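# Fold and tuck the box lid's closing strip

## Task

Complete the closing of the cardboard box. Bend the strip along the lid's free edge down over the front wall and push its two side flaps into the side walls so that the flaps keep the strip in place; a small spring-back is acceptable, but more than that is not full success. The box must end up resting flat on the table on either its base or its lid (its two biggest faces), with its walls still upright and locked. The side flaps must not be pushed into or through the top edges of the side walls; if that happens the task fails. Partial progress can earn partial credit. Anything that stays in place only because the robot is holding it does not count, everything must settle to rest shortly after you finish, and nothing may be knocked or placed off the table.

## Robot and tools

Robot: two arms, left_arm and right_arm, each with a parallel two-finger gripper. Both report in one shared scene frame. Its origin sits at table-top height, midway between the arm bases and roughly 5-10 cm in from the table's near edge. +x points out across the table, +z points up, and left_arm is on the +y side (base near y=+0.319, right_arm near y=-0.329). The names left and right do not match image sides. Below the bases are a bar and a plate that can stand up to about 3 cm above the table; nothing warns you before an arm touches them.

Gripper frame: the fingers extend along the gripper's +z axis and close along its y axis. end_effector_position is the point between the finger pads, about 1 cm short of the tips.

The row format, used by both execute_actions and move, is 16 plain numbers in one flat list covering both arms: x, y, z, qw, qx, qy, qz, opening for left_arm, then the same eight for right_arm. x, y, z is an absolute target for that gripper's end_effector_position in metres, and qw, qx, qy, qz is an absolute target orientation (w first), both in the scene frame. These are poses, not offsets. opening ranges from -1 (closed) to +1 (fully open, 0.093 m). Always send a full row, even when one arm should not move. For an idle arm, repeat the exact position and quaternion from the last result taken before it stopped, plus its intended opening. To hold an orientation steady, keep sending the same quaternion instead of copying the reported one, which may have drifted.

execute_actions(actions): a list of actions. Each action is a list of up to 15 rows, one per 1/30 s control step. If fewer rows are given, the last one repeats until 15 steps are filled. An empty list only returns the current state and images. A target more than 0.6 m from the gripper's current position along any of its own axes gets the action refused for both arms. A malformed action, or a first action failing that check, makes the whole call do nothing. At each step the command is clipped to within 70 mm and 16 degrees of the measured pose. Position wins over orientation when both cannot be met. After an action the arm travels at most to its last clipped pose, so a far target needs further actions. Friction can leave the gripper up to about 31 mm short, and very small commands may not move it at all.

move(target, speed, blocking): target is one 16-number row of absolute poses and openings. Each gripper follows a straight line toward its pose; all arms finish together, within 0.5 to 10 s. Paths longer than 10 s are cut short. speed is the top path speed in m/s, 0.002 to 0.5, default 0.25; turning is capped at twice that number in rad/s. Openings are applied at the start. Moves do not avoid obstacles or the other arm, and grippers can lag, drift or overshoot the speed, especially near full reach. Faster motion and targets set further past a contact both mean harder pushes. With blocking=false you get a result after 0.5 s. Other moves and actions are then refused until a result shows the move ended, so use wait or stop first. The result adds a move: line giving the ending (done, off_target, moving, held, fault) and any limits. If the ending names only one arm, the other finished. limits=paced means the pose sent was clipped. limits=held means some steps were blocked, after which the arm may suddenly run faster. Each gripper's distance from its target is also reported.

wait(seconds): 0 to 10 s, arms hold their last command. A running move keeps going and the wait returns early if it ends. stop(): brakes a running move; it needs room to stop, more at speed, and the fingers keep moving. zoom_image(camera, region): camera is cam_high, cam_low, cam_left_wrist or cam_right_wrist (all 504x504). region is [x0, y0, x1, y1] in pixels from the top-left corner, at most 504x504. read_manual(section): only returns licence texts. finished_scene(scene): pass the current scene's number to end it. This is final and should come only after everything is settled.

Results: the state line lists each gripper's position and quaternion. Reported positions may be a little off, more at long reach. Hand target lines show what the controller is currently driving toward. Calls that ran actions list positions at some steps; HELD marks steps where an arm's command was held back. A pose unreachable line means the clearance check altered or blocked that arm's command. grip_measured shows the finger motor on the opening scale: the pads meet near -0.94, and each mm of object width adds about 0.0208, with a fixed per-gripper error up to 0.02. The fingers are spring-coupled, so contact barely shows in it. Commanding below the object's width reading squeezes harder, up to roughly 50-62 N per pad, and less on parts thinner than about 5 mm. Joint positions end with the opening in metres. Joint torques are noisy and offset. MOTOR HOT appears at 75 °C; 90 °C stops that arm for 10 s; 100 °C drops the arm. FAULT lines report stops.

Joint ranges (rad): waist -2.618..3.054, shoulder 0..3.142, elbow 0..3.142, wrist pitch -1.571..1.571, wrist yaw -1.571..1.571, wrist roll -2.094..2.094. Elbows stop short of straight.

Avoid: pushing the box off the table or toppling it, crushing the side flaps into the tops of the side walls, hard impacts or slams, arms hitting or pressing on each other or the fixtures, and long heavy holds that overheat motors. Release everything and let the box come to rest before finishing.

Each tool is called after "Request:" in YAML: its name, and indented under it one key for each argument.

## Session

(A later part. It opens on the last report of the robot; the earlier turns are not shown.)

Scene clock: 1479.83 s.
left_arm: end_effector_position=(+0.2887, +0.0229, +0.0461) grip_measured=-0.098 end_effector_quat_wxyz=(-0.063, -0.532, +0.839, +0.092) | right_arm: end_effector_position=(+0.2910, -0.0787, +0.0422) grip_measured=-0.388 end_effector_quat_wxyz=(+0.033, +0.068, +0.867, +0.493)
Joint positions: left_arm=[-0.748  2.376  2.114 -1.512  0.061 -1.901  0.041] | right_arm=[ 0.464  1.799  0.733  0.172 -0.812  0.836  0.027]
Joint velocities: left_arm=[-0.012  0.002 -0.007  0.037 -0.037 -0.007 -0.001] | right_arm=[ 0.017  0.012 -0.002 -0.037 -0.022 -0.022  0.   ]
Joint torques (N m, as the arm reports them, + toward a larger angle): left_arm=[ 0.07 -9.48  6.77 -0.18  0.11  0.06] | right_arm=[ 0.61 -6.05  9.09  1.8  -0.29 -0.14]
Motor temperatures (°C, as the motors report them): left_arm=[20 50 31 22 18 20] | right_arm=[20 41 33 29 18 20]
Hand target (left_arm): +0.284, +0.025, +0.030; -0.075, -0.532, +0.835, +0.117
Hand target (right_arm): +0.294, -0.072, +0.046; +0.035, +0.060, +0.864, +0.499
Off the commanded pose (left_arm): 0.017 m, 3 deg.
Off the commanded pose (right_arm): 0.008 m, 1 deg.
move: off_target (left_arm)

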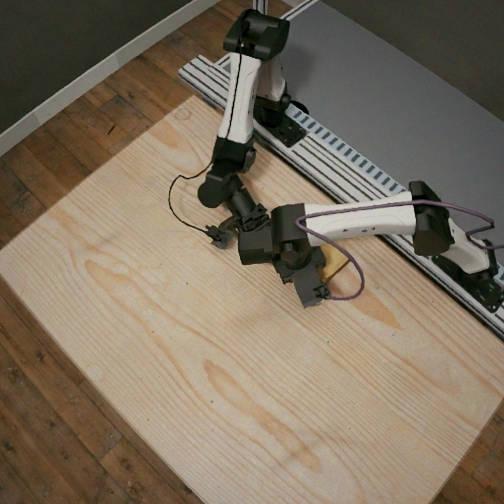

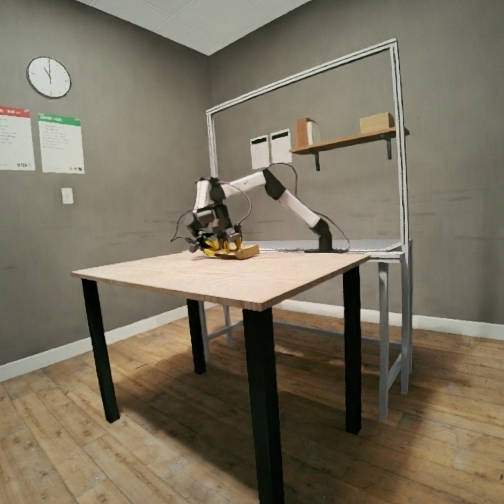

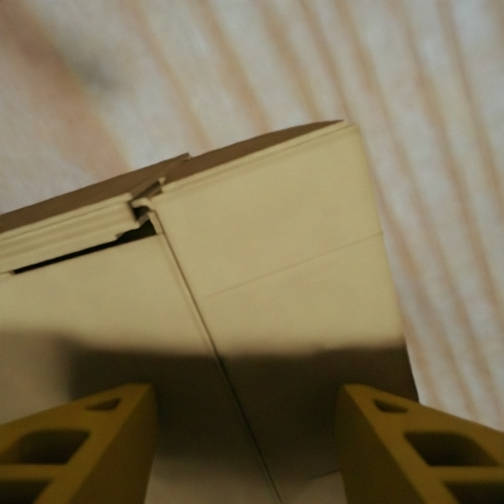

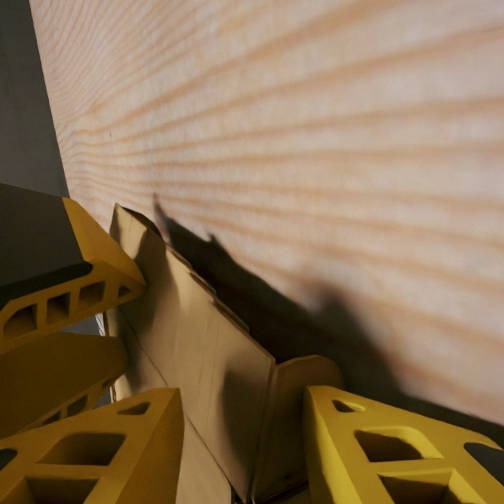

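Request:
move:
  target: [0.284,0.025,0.030,-0.0094,-0.5372,0.8433,0.0147,-0.10, 0.2945,-0.072,0.0455,0.0349,0.0604,0.8639,0.4988,-0.39]
  speed: 0.04

Request:
zoom_image:
  camera: "cam_right_wrist"
  region: [150,300,404,504]

Scene clock: 1517.40 s.
left_arm: end_effector_position=(+0.2838, +0.0239, +0.0477) grip_measured=-0.098 end_effector_quat_wxyz=(-0.021, -0.538, +0.842, +0.008) | right_arm: end_effector_position=(+0.2910, -0.0787, +0.0422) grip_measured=-0.388 end_effector_quat_wxyz=(+0.033, +0.068, +0.867, +0.493)
Joint positions: left_arm=[-0.772  2.151  1.765 -1.204  0.019 -1.936  0.041] | right_arm=[ 0.464  1.799  0.733  0.172 -0.812  0.836  0.027]
Joint velocities: left_arm=[-0.002 -0.017 -0.017  0.022  0.007 -0.081 -0.   ] | right_arm=[-0.012 -0.007 -0.017 -0.007 -0.066 -0.051 -0.   ]
Joint torques (N m, as the arm reports them, + toward a larger angle): left_arm=[ -0.66 -10.65   2.83   0.83  -0.25   0.  ] | right_arm=[ 0.61 -6.06  9.08  1.81 -0.29 -0.15]
Motor temperatures (°C, as the motors report them): left_arm=[20 51 31 22 18 20] | right_arm=[20 41 33 29 18 20]
Hand target (left_arm): +0.283, +0.026, +0.031; -0.010, -0.538, +0.843, +0.016
Hand target (right_arm): +0.294, -0.072, +0.046; +0.035, +0.060, +0.864, +0.499
Off the commanded pose (left_arm): 0.018 m, 2 deg.
Off the commanded pose (right_arm): 0.008 m, 1 deg.
move: off_target (left_arm)

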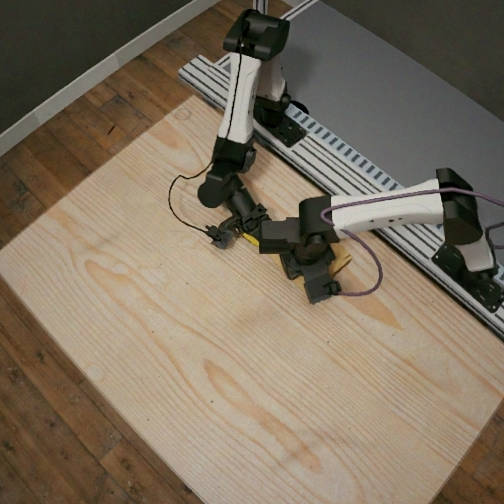

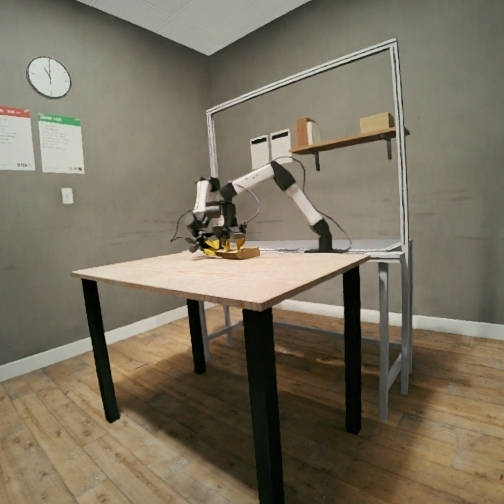

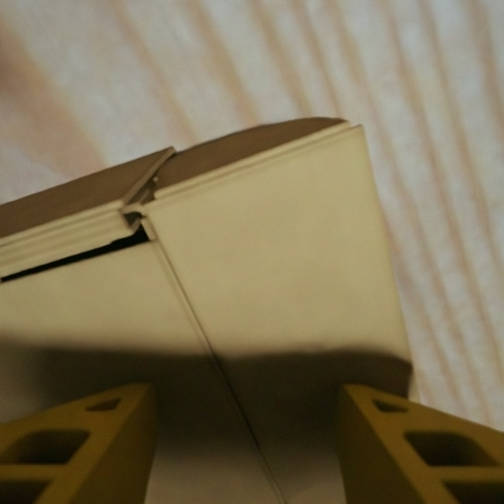

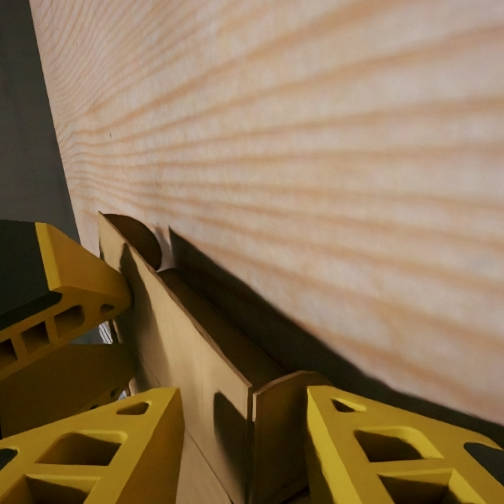

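Region (150, 300, 404, 504) of cam_right_wrist's 504x504 image, scaled by 1.984, with more detail than that image has; it fills the top 405 rows of this view, and the rest is white.

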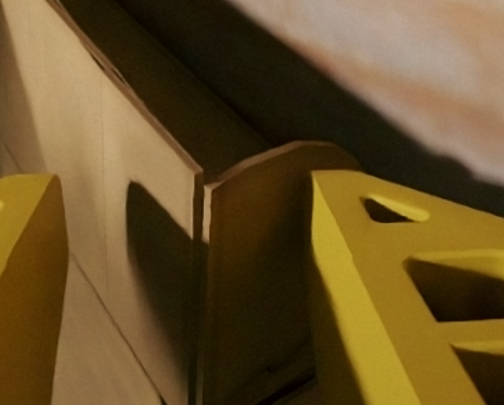

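Request:
move:
  target: [0.283,0.025,0.066,0.0094,-0.5372,0.8433,-0.0147,-0.10, 0.2945,-0.072,0.0455,0.0349,0.0604,0.8639,0.4988,-0.39]
  speed: 0.04

Request:
move:
  target: [0.273,0.026,0.064,0.0094,-0.5372,0.8433,-0.0147,0.52, 0.2945,-0.072,0.0455,0.0349,0.0604,0.8639,0.4988,-0.39]
  speed: 0.04

Scene clock: 1547.97 s.
left_arm: end_effector_position=(+0.2877, +0.0237, +0.0679) grip_measured=-0.098 end_effector_quat_wxyz=(+0.004, -0.538, +0.843, -0.015) | right_arm: end_effector_position=(+0.2910, -0.0787, +0.0422) grip_measured=-0.388 end_effector_quat_wxyz=(+0.033, +0.068, +0.867, +0.493)
Joint positions: left_arm=[-0.783  2.097  1.761 -1.199 -0.022 -1.945  0.041] | right_arm=[ 0.464  1.799  0.733  0.172 -0.812  0.836  0.027]
Joint velocities: left_arm=[-0.002 -0.007 -0.09   0.022  0.007 -0.007  0.   ] | right_arm=[-0.012  0.012 -0.002 -0.037  0.037 -0.022  0.   ]
Joint torques (N m, as the arm reports them, + toward a larger angle): left_arm=[ -0.88 -13.13   4.51   0.56  -0.14  -0.02] | right_arm=[ 0.63 -6.05  9.11  1.8  -0.29 -0.14]
Motor temperatures (°C, as the motors report them): left_arm=[20 53 29 22 18 20] | right_arm=[20 41 33 29 18 20]
Hand target (left_arm): +0.283, +0.025, +0.066; +0.009, -0.537, +0.843, -0.014
Hand target (right_arm): +0.294, -0.072, +0.046; +0.035, +0.060, +0.864, +0.499
Off the commanded pose (left_arm): 0.005 m, 1 deg.
Off the commanded pose (right_arm): 0.008 m, 1 deg.
move: done

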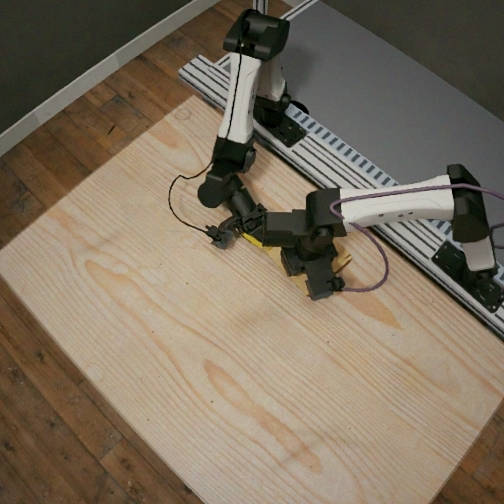

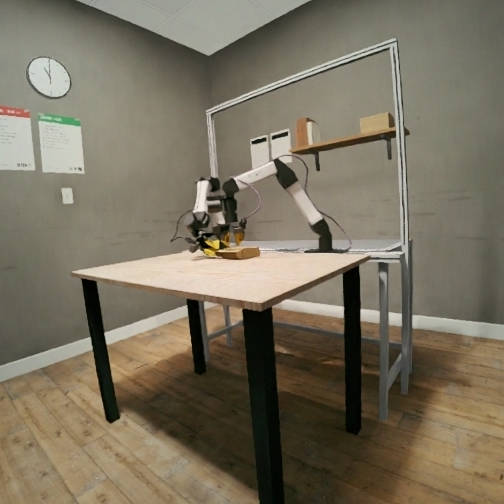

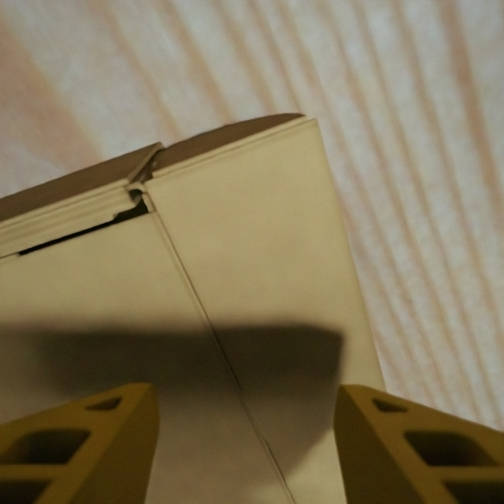

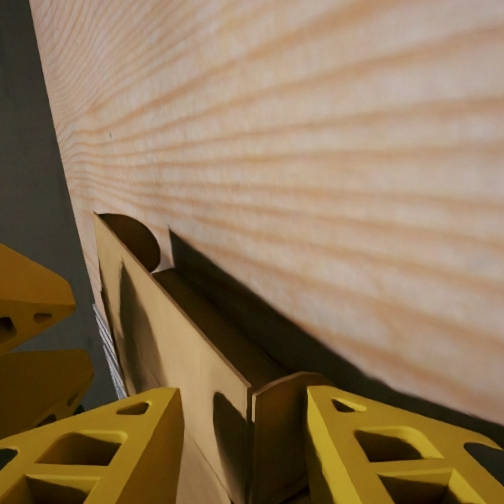

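Scene clock: 1548.70 s.
left_arm: end_effector_position=(+0.2747, +0.0268, +0.0629) grip_measured=+0.518 end_effector_quat_wxyz=(+0.003, -0.537, +0.844, -0.007) | right_arm: end_effector_position=(+0.2910, -0.0787, +0.0422) grip_measured=-0.388 end_effector_quat_wxyz=(+0.033, +0.068, +0.867, +0.493)
Joint positions: left_arm=[-0.802  2.069  1.699 -1.18  -0.023 -1.961  0.07 ] | right_arm=[ 0.464  1.799  0.733  0.172 -0.812  0.836  0.027]
Joint velocities: left_arm=[-0.007 -0.012  0.012 -0.022  0.007  0.051  0.001] | right_arm=[ 0.002  0.022 -0.002 -0.007  0.051 -0.037 -0.   ]
Joint torques (N m, as the arm reports them, + toward a larger angle): left_arm=[ -0.62 -13.19   4.79   0.58  -0.13  -0.02] | right_arm=[ 0.64 -6.03  9.1   1.8  -0.3  -0.14]
Motor temperatures (°C, as the motors report them): left_arm=[20 53 29 22 18 20] | right_arm=[20 41 33 29 18 20]
Hand target (left_arm): +0.273, +0.026, +0.064; +0.009, -0.537, +0.843, -0.014
Hand target (right_arm): +0.294, -0.072, +0.046; +0.035, +0.060, +0.864, +0.499
Off the commanded pose (left_arm): 0.002 m, 1 deg.
Off the commanded pose (right_arm): 0.008 m, 1 deg.
move: done

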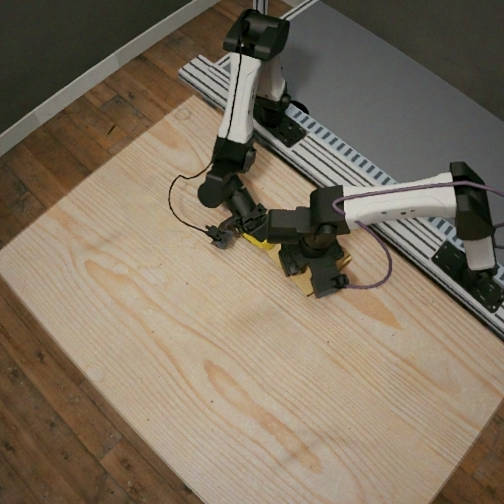

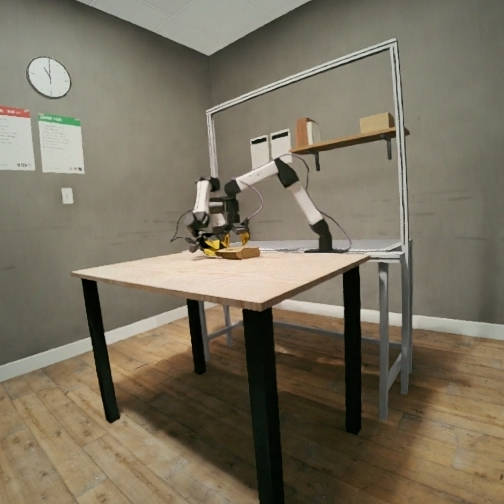

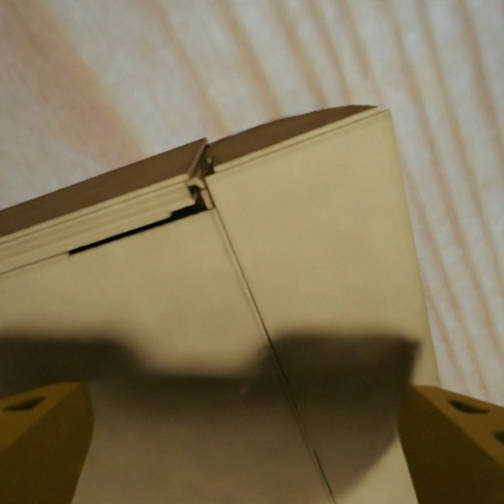

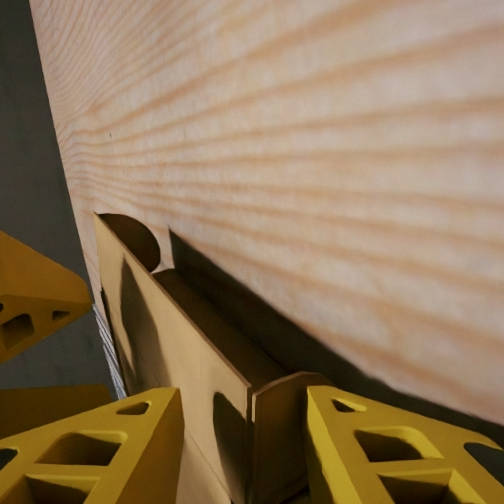

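Request:
move:
  target: [0.273,0.026,0.020,0.0094,-0.5372,0.8433,-0.0147,0.52, 0.2945,-0.072,0.0455,0.0349,0.0604,0.8639,0.4988,-0.39]
  speed: 0.02

Scene clock: 1556.77 s.
left_arm: end_effector_position=(+0.2746, +0.0266, +0.0470) grip_measured=+0.518 end_effector_quat_wxyz=(+0.007, -0.537, +0.843, -0.023) | right_arm: end_effector_position=(+0.2910, -0.0787, +0.0422) grip_measured=-0.388 end_effector_quat_wxyz=(+0.033, +0.068, +0.867, +0.493)
Joint positions: left_arm=[-0.802  2.049  1.604 -1.072 -0.024 -1.963  0.07 ] | right_arm=[ 0.464  1.799  0.733  0.172 -0.812  0.836  0.027]
Joint velocities: left_arm=[-0.007 -0.022  0.007  0.007  0.037  0.022 -0.001] | right_arm=[-0.012 -0.007 -0.002 -0.081 -0.051 -0.007 -0.   ]
Joint torques (N m, as the arm reports them, + toward a larger angle): left_arm=[-0.53 -8.53  2.08  1.16 -0.13 -0.01] | right_arm=[ 0.64 -6.07  9.13  1.79 -0.3  -0.14]
Motor temperatures (°C, as the motors report them): left_arm=[20 55 29 22 18 20] | right_arm=[20 41 33 29 18 20]
Hand target (left_arm): +0.272, +0.028, +0.021; +0.009, -0.537, +0.843, -0.013
Hand target (right_arm): +0.294, -0.072, +0.046; +0.035, +0.060, +0.864, +0.499
Off the commanded pose (left_arm): 0.027 m, 1 deg.
Off the commanded pose (right_arm): 0.008 m, 1 deg.
move: off_target (left_arm)

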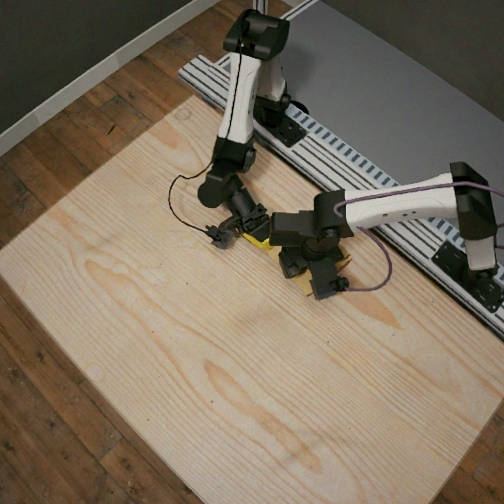

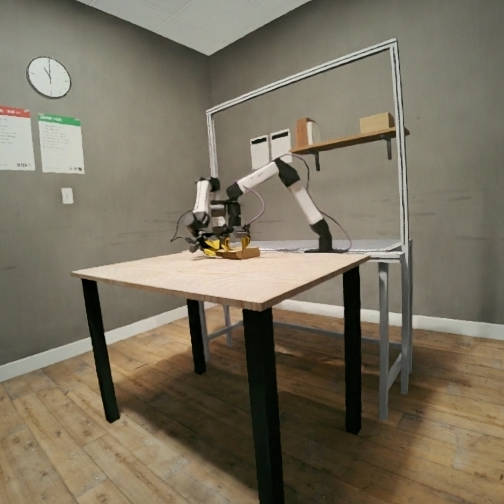

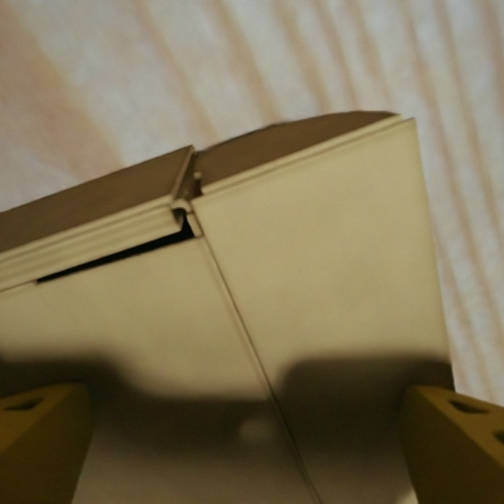

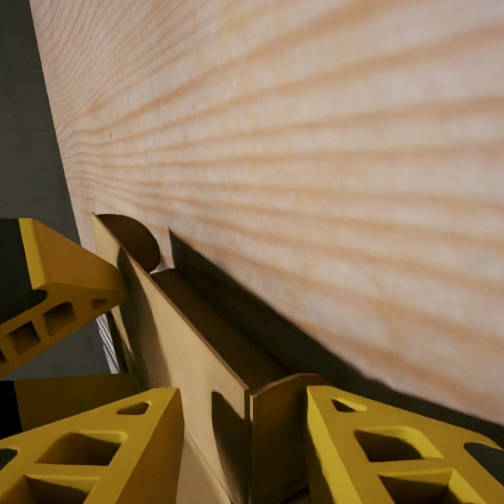

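Request:
move:
  target: [0.273,0.026,0.020,-0.0281,-0.5366,0.8422,0.0441,0.52, 0.2945,-0.072,0.0455,0.0349,0.0604,0.8639,0.4988,-0.39]
  speed: 0.03

Request:
zoom_image:
  camera: "cam_right_wrist"
  region: [150,300,404,504]

Scene clock: 1564.27 s.
left_arm: end_effector_position=(+0.2752, +0.0262, +0.0437) grip_measured=+0.518 end_effector_quat_wxyz=(-0.017, -0.537, +0.843, +0.021) | right_arm: end_effector_position=(+0.2910, -0.0787, +0.0422) grip_measured=-0.388 end_effector_quat_wxyz=(+0.033, +0.068, +0.867, +0.493)
Joint positions: left_arm=[-0.789  2.145  1.74  -1.206  0.006 -1.95   0.07 ] | right_arm=[ 0.464  1.799  0.733  0.172 -0.812  0.836  0.027]
Joint velocities: left_arm=[-0.007 -0.007  0.007  0.022 -0.007 -0.022 -0.001] | right_arm=[ 0.002 -0.012  0.002 -0.066 -0.007 -0.051  0.   ]
Joint torques (N m, as the arm reports them, + toward a larger angle): left_arm=[ 0.   -6.79  6.5   0.39  0.06  0.1 ] | right_arm=[ 0.66 -6.06  9.09  1.8  -0.28 -0.13]
Motor temperatures (°C, as the motors report them): left_arm=[20 54 29 22 18 20] | right_arm=[20 41 33 29 18 20]
Hand target (left_arm): +0.272, +0.027, +0.021; -0.028, -0.536, +0.843, +0.044
Hand target (right_arm): +0.294, -0.072, +0.046; +0.035, +0.060, +0.864, +0.499
Off the commanded pose (left_arm): 0.024 m, 3 deg.
Off the commanded pose (right_arm): 0.008 m, 1 deg.
move: off_target (left_arm)

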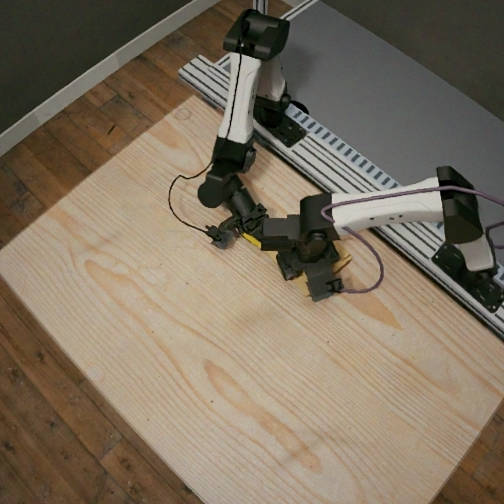

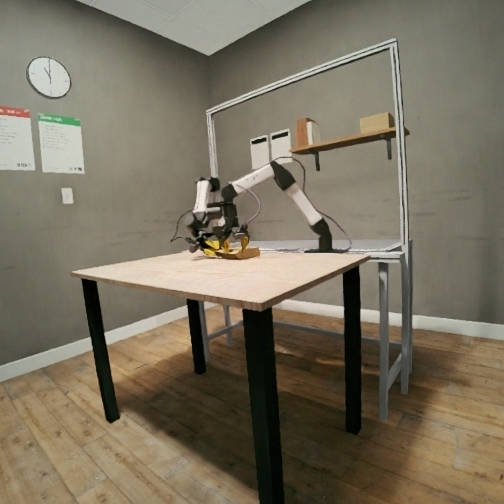

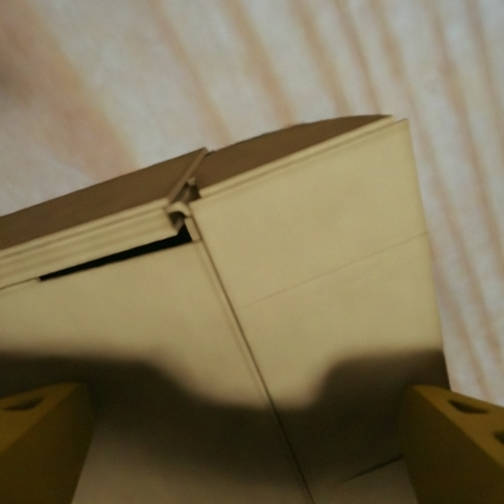

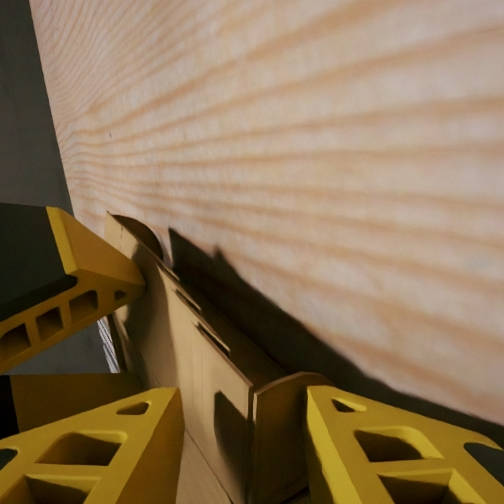

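Region (150, 300, 404, 504) of cam_right_wrist's 504x504 image, scaled by 1.984, with more detail than that image has; it fills the top 405 rows of this view, and the rest is white.

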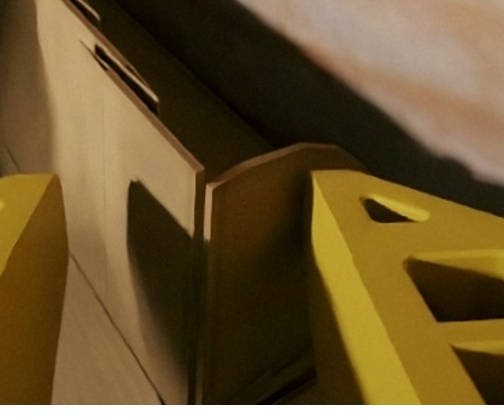

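Request:
zoom_image:
  camera: "cam_right_wrist"
  region: [240,450,320,504]

Region (240, 450, 320, 504) of cam_right_wrist's 504x504 image, scaled by 6.300, with more detail than that image has; it fills the top 340 rows of this view, and the rest is white.

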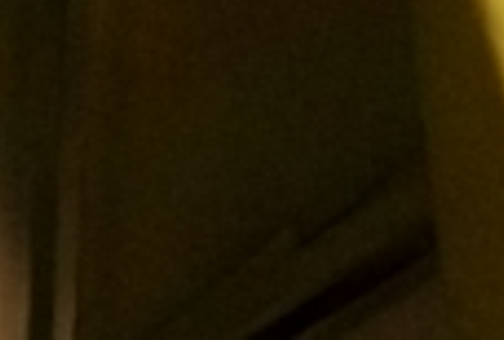

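Request:
move:
  target: [0.273,0.026,0.020,0.0094,-0.5372,0.8433,-0.0147,0.52, 0.2945,-0.072,0.0455,0.0349,0.0604,0.8639,0.4988,-0.27]
  speed: 0.04

Request:
zoom_image:
  camera: "cam_right_wrist"
  region: [220,420,340,504]

Scene clock: 1581.50 s.
left_arm: end_effector_position=(+0.2748, +0.0267, +0.0468) grip_measured=+0.518 end_effector_quat_wxyz=(+0.001, -0.538, +0.843, -0.024) | right_arm: end_effector_position=(+0.2910, -0.0787, +0.0422) grip_measured=-0.271 end_effector_quat_wxyz=(+0.033, +0.068, +0.867, +0.493)
Joint positions: left_arm=[-0.796  2.05   1.605 -1.073 -0.013 -1.959  0.07 ] | right_arm=[ 0.464  1.799  0.733  0.172 -0.812  0.836  0.032]
Joint velocities: left_arm=[-0.002 -0.012 -0.022 -0.081 -0.022  0.066  0.   ] | right_arm=[-0.012  0.002 -0.017  0.022  0.037  0.007 -0.   ]
Joint torques (N m, as the arm reports them, + toward a larger angle): left_arm=[-0.97 -8.5   2.18  1.15 -0.23 -0.05] | right_arm=[ 0.69 -6.04  9.11  1.8  -0.3  -0.15]
Motor temperatures (°C, as the motors report them): left_arm=[20 50 29 22 18 20] | right_arm=[20 41 33 29 18 20]
Hand target (left_arm): +0.272, +0.028, +0.021; +0.009, -0.537, +0.843, -0.013
Hand target (right_arm): +0.294, -0.072, +0.046; +0.035, +0.060, +0.864, +0.499
Off the commanded pose (left_arm): 0.027 m, 1 deg.
Off the commanded pose (right_arm): 0.008 m, 1 deg.
move: off_target (left_arm)

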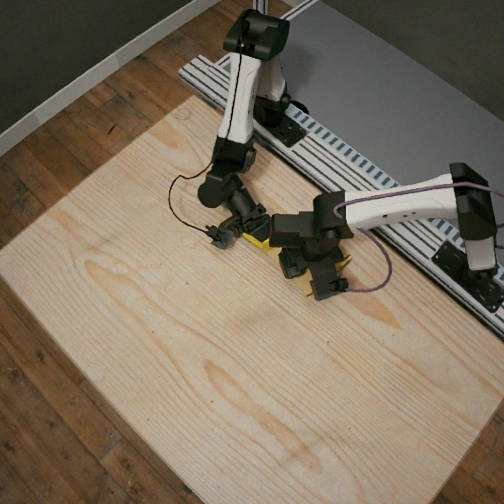

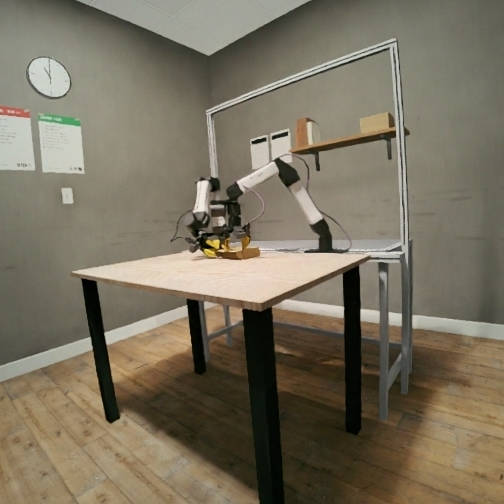

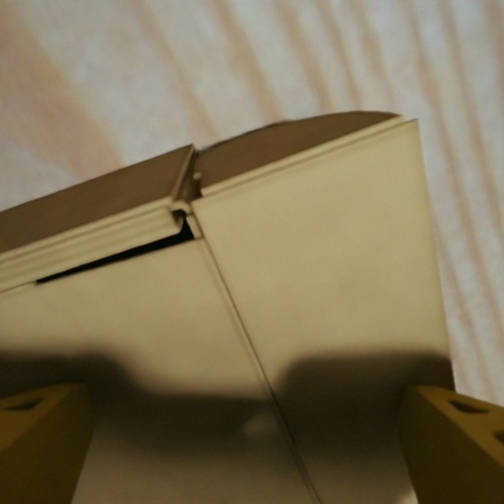

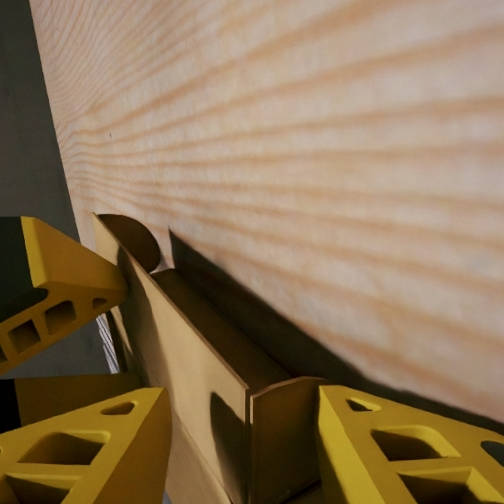

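Region (220, 420, 340, 504) of cam_right_wrist's 504x504 image, scaled by 4.200, with more detail than that image has; it fills the top 353 rows of this view, and the rest is white.

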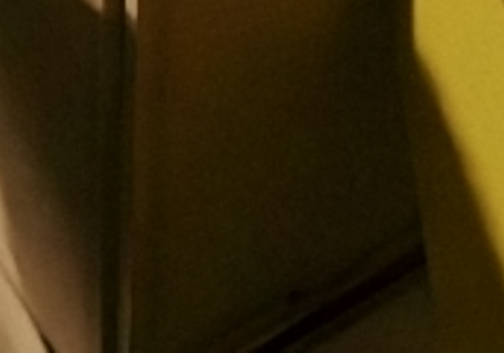

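Request:
move:
  target: [0.273,0.026,0.020,0.0094,-0.5372,0.8433,-0.0147,0.52, 0.2945,-0.072,0.0455,0.0349,0.0604,0.8639,0.4988,-0.20]
  speed: 0.04

Request:
zoom_image:
  camera: "cam_right_wrist"
  region: [220,420,340,504]

Scene clock: 1591.57 s.
left_arm: end_effector_position=(+0.2750, +0.0267, +0.0473) grip_measured=+0.518 end_effector_quat_wxyz=(+0.002, -0.538, +0.842, -0.027) | right_arm: end_effector_position=(+0.2910, -0.0787, +0.0422) grip_measured=-0.201 end_effector_quat_wxyz=(+0.033, +0.068, +0.867, +0.493)
Joint positions: left_arm=[-0.796  2.045  1.599 -1.066 -0.013 -1.959  0.07 ] | right_arm=[ 0.464  1.799  0.733  0.172 -0.812  0.836  0.036]
Joint velocities: left_arm=[-0.017 -0.002 -0.002 -0.051  0.037  0.037 -0.001] | right_arm=[ 0.002 -0.007  0.007 -0.007  0.037 -0.051  0.001]
Joint torques (N m, as the arm reports them, + toward a larger angle): left_arm=[-0.98 -7.91  2.55  1.12 -0.21 -0.02] | right_arm=[ 0.61 -6.03  9.09  1.8  -0.29 -0.14]
Motor temperatures (°C, as the motors report them): left_arm=[20 50 29 23 18 20] | right_arm=[20 41 33 29 18 20]
Hand target (left_arm): +0.272, +0.027, +0.021; +0.009, -0.537, +0.843, -0.014
Hand target (right_arm): +0.294, -0.072, +0.046; +0.035, +0.060, +0.864, +0.499
Off the commanded pose (left_arm): 0.027 m, 2 deg.
Off the commanded pose (right_arm): 0.008 m, 1 deg.
move: off_target (left_arm)

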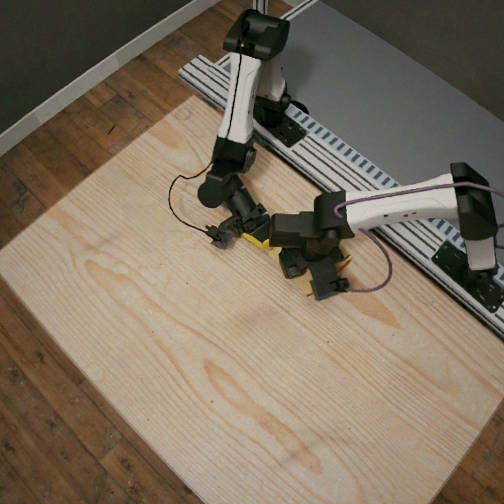

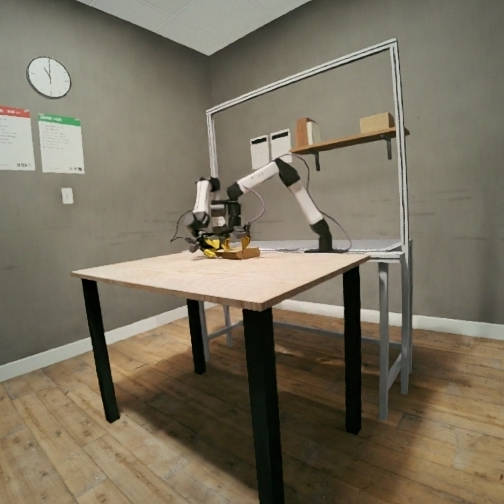

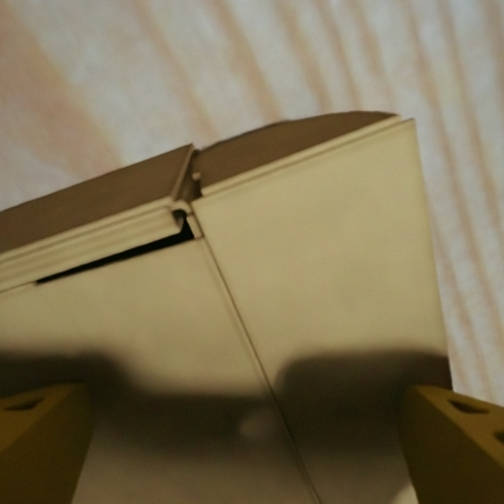

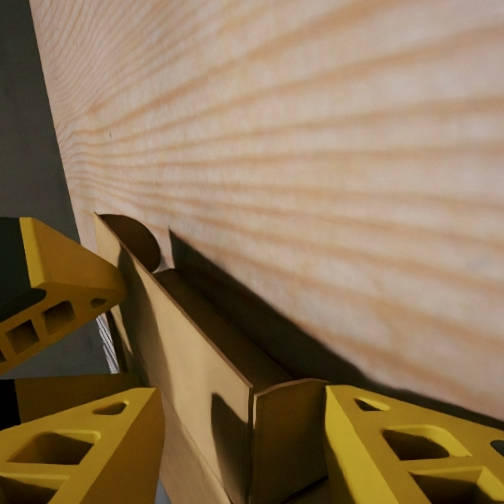

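Region (220, 420, 340, 504) of cam_right_wrist's 504x504 image, scaled by 4.200, with more detail than that image has; it fills the top 353 rows of this view, and the rest is white.

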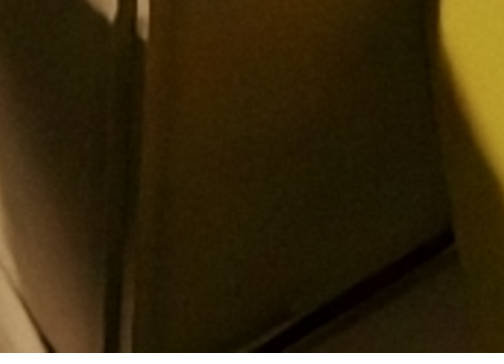

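Request:
move:
  target: [0.273,0.026,0.020,-0.0281,-0.5366,0.8422,0.0441,0.52, 0.2945,-0.072,0.0455,0.0349,0.0604,0.8639,0.4988,-0.20]
  speed: 0.03

Request:
zoom_image:
  camera: "cam_right_wrist"
  region: [220,420,340,504]

Scene clock: 1598.07 s.
left_arm: end_effector_position=(+0.2751, +0.0261, +0.0437) grip_measured=+0.518 end_effector_quat_wxyz=(-0.017, -0.537, +0.843, +0.021) | right_arm: end_effector_position=(+0.2909, -0.0787, +0.0421) grip_measured=-0.201 end_effector_quat_wxyz=(+0.033, +0.068, +0.867, +0.493)
Joint positions: left_arm=[-0.788  2.146  1.74  -1.207  0.007 -1.951  0.07 ] | right_arm=[ 0.464  1.799  0.733  0.172 -0.812  0.836  0.036]
Joint velocities: left_arm=[ 0.002  0.002  0.002 -0.081  0.007  0.066  0.001] | right_arm=[ 0.012  0.002 -0.002 -0.007 -0.081  0.037  0.001]
Joint torques (N m, as the arm reports them, + toward a larger angle): left_arm=[ 0.02 -6.89  6.36  0.39  0.08  0.1 ] | right_arm=[ 0.64 -6.03  9.09  1.81 -0.3  -0.14]
Motor temperatures (°C, as the motors report them): left_arm=[20 49 29 23 18 20] | right_arm=[20 41 33 29 18 20]
Hand target (left_arm): +0.272, +0.027, +0.021; -0.028, -0.536, +0.843, +0.044
Hand target (right_arm): +0.294, -0.072, +0.046; +0.035, +0.060, +0.864, +0.499
Off the commanded pose (left_arm): 0.024 m, 3 deg.
Off the commanded pose (right_arm): 0.008 m, 1 deg.
move: off_target (left_arm)

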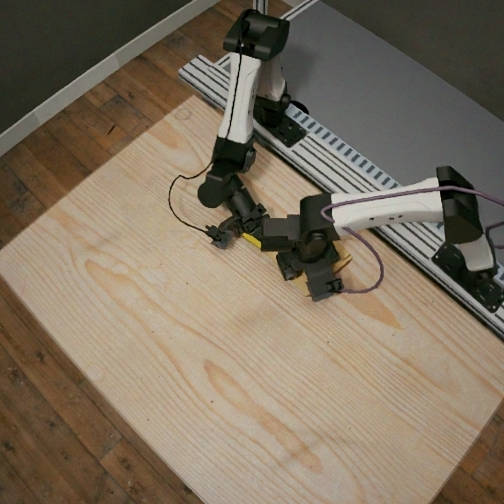

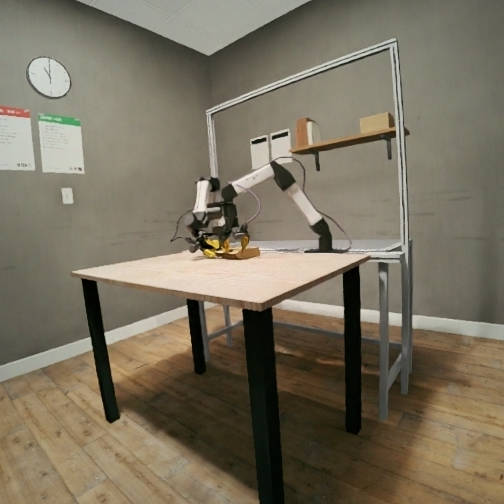

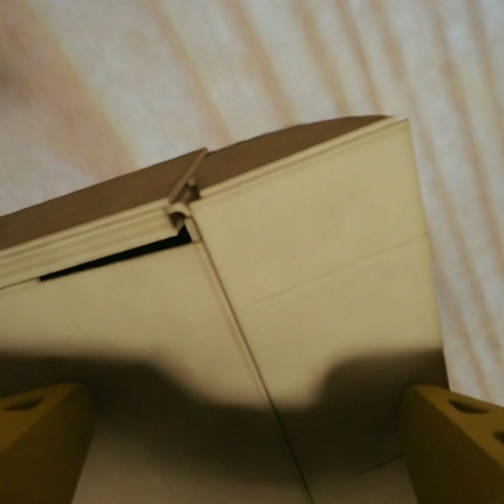

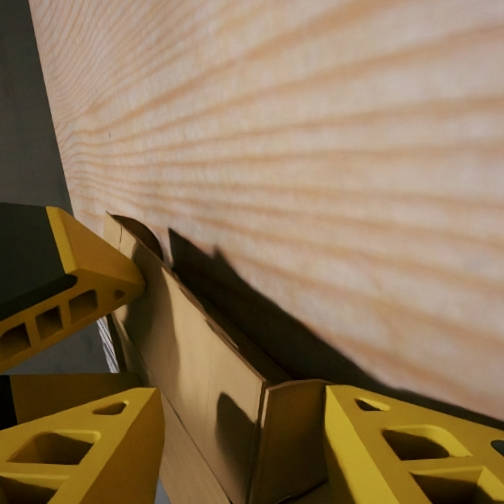

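Region (220, 420, 340, 504) of cam_right_wrist's 504x504 image, scaled by 4.200, with more detail than that image has; it fills the top 353 rows of this view, and the rest is white.

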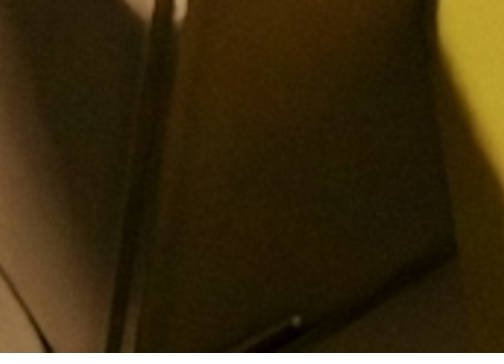

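Request:
move:
  target: [0.273,0.026,0.020,-0.0468,-0.5353,0.8402,0.0735,0.52, 0.2945,-0.072,0.0455,0.0349,0.0604,0.8639,0.4988,-0.20]
  speed: 0.03

Request:
zoom_image:
  camera: "cam_left_wrist"
  region: [120,90,440,300]

Scene clock: 1604.13 s.
left_arm: end_effector_position=(+0.2756, +0.0259, +0.0412) grip_measured=+0.518 end_effector_quat_wxyz=(-0.036, -0.537, +0.842, +0.051) | right_arm: end_effector_position=(+0.2909, -0.0788, +0.0419) grip_measured=-0.201 end_effector_quat_wxyz=(+0.032, +0.068, +0.867, +0.493)
Joint positions: left_arm=[-0.777  2.218  1.841 -1.303  0.032 -1.939  0.07 ] | right_arm=[ 0.464  1.799  0.733  0.17  -0.811  0.836  0.036]
Joint velocities: left_arm=[-0.012 -0.017  0.012 -0.007  0.007 -0.007 -0.001] | right_arm=[ 0.002  0.007 -0.012  0.037 -0.022  0.037 -0.   ]
Joint torques (N m, as the arm reports them, + toward a larger angle): left_arm=[-0.05 -7.66  6.51  0.2   0.07  0.09] | right_arm=[ 0.65 -6.05  9.12  1.81 -0.3  -0.14]
Motor temperatures (°C, as the motors report them): left_arm=[20 49 29 22 18 20] | right_arm=[20 41 33 29 18 20]
Hand target (left_arm): +0.272, +0.027, +0.021; -0.047, -0.535, +0.840, +0.073
Hand target (right_arm): +0.294, -0.072, +0.046; +0.035, +0.060, +0.864, +0.499
Off the commanded pose (left_arm): 0.021 m, 3 deg.
Off the commanded pose (right_arm): 0.009 m, 1 deg.
move: off_target (left_arm)

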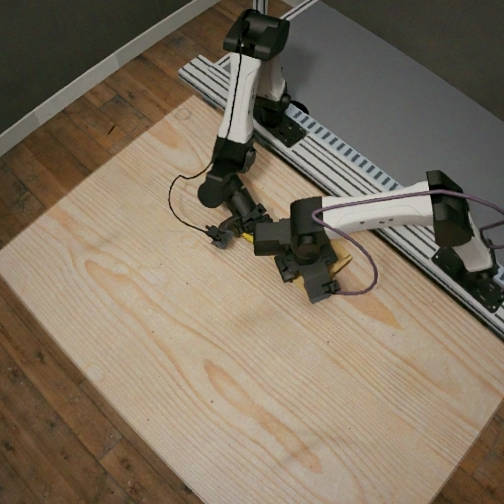

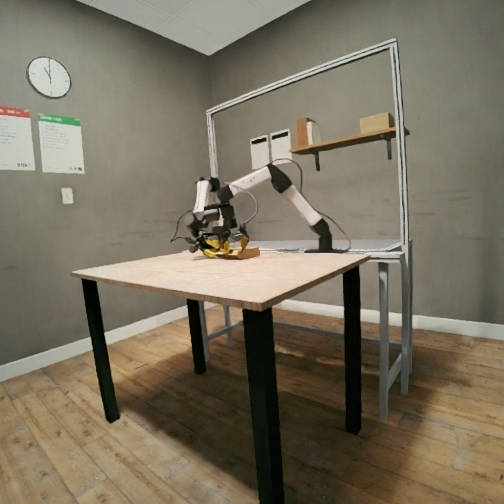

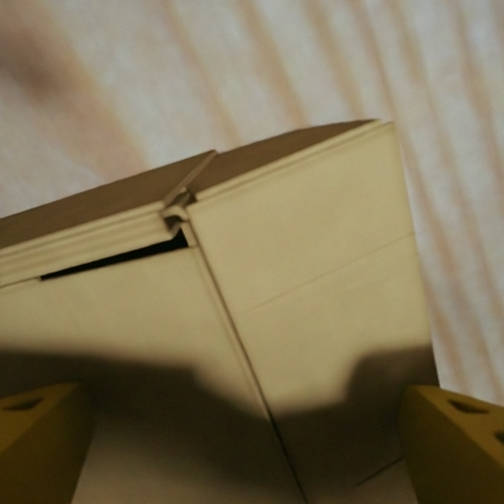

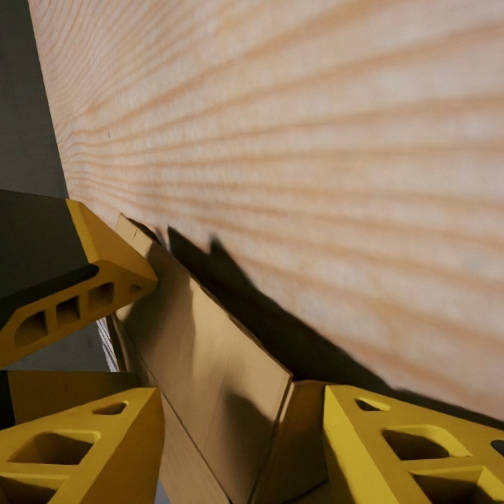

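Region (120, 90, 440, 300) of cam_left_wrist's 504x504 image, scaled by 1.575, with more detail than that image has; it fills the top 331 rows of this view, and the rest is white.

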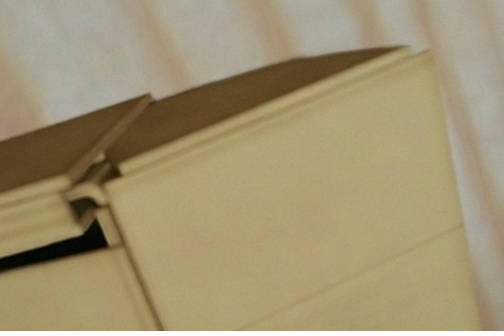

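Request:
move:
  target: [0.273,0.026,0.020,-0.0748,-0.5321,0.8352,0.1174,0.52, 0.2945,-0.072,0.0455,0.0349,0.0604,0.8639,0.4988,-0.08]
  speed: 0.03

Scene clock: 1613.60 s.
left_arm: end_effector_position=(+0.2758, +0.0259, +0.0373) grip_measured=+0.518 end_effector_quat_wxyz=(-0.066, -0.535, +0.837, +0.098) | right_arm: end_effector_position=(+0.2908, -0.0789, +0.0418) grip_measured=-0.081 end_effector_quat_wxyz=(+0.032, +0.068, +0.867, +0.493)
Joint positions: left_arm=[-0.762  2.336  2.006 -1.455  0.069 -1.921  0.07 ] | right_arm=[ 0.464  1.799  0.733  0.17  -0.811  0.836  0.041]
Joint velocities: left_arm=[ 0.012  0.017 -0.007 -0.037  0.051 -0.037 -0.001] | right_arm=[ 0.002  0.017 -0.017 -0.066 -0.022  0.022  0.   ]
Joint torques (N m, as the arm reports them, + toward a larger angle): left_arm=[-0.15 -9.02  6.55 -0.05  0.06  0.12] | right_arm=[ 0.62 -6.04  9.1   1.82 -0.31 -0.14]
Motor temperatures (°C, as the motors report them): left_arm=[20 48 30 22 18 20] | right_arm=[20 41 33 29 18 20]
Hand target (left_arm): +0.273, +0.026, +0.020; -0.075, -0.531, +0.836, +0.117
Hand target (right_arm): +0.294, -0.072, +0.046; +0.035, +0.060, +0.864, +0.499
Off the commanded pose (left_arm): 0.018 m, 2 deg.
Off the commanded pose (right_arm): 0.009 m, 1 deg.
move: off_target (left_arm)

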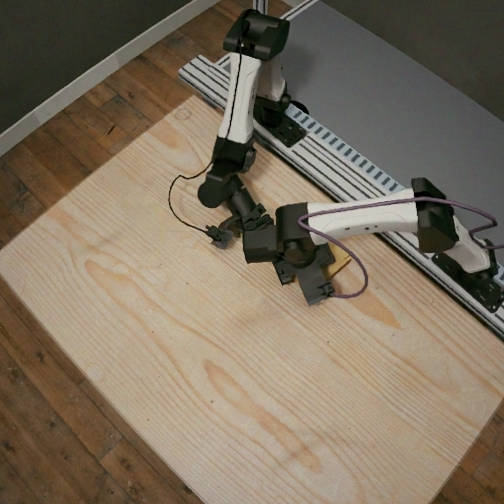

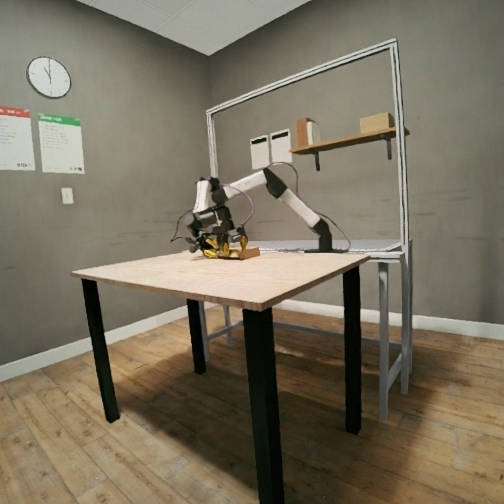

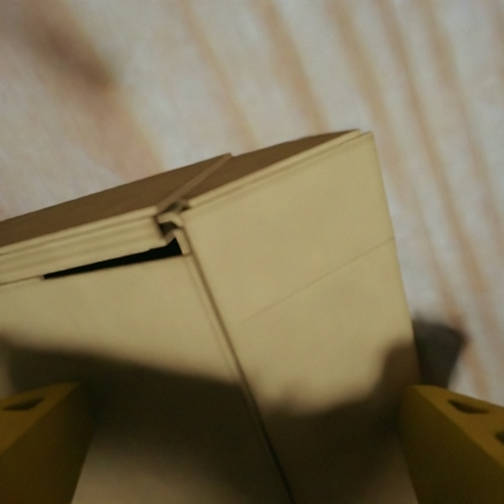

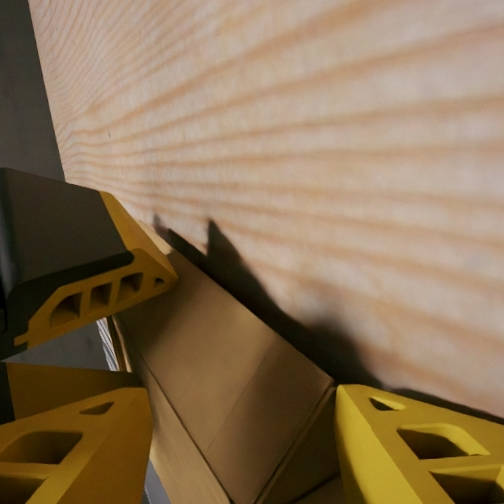

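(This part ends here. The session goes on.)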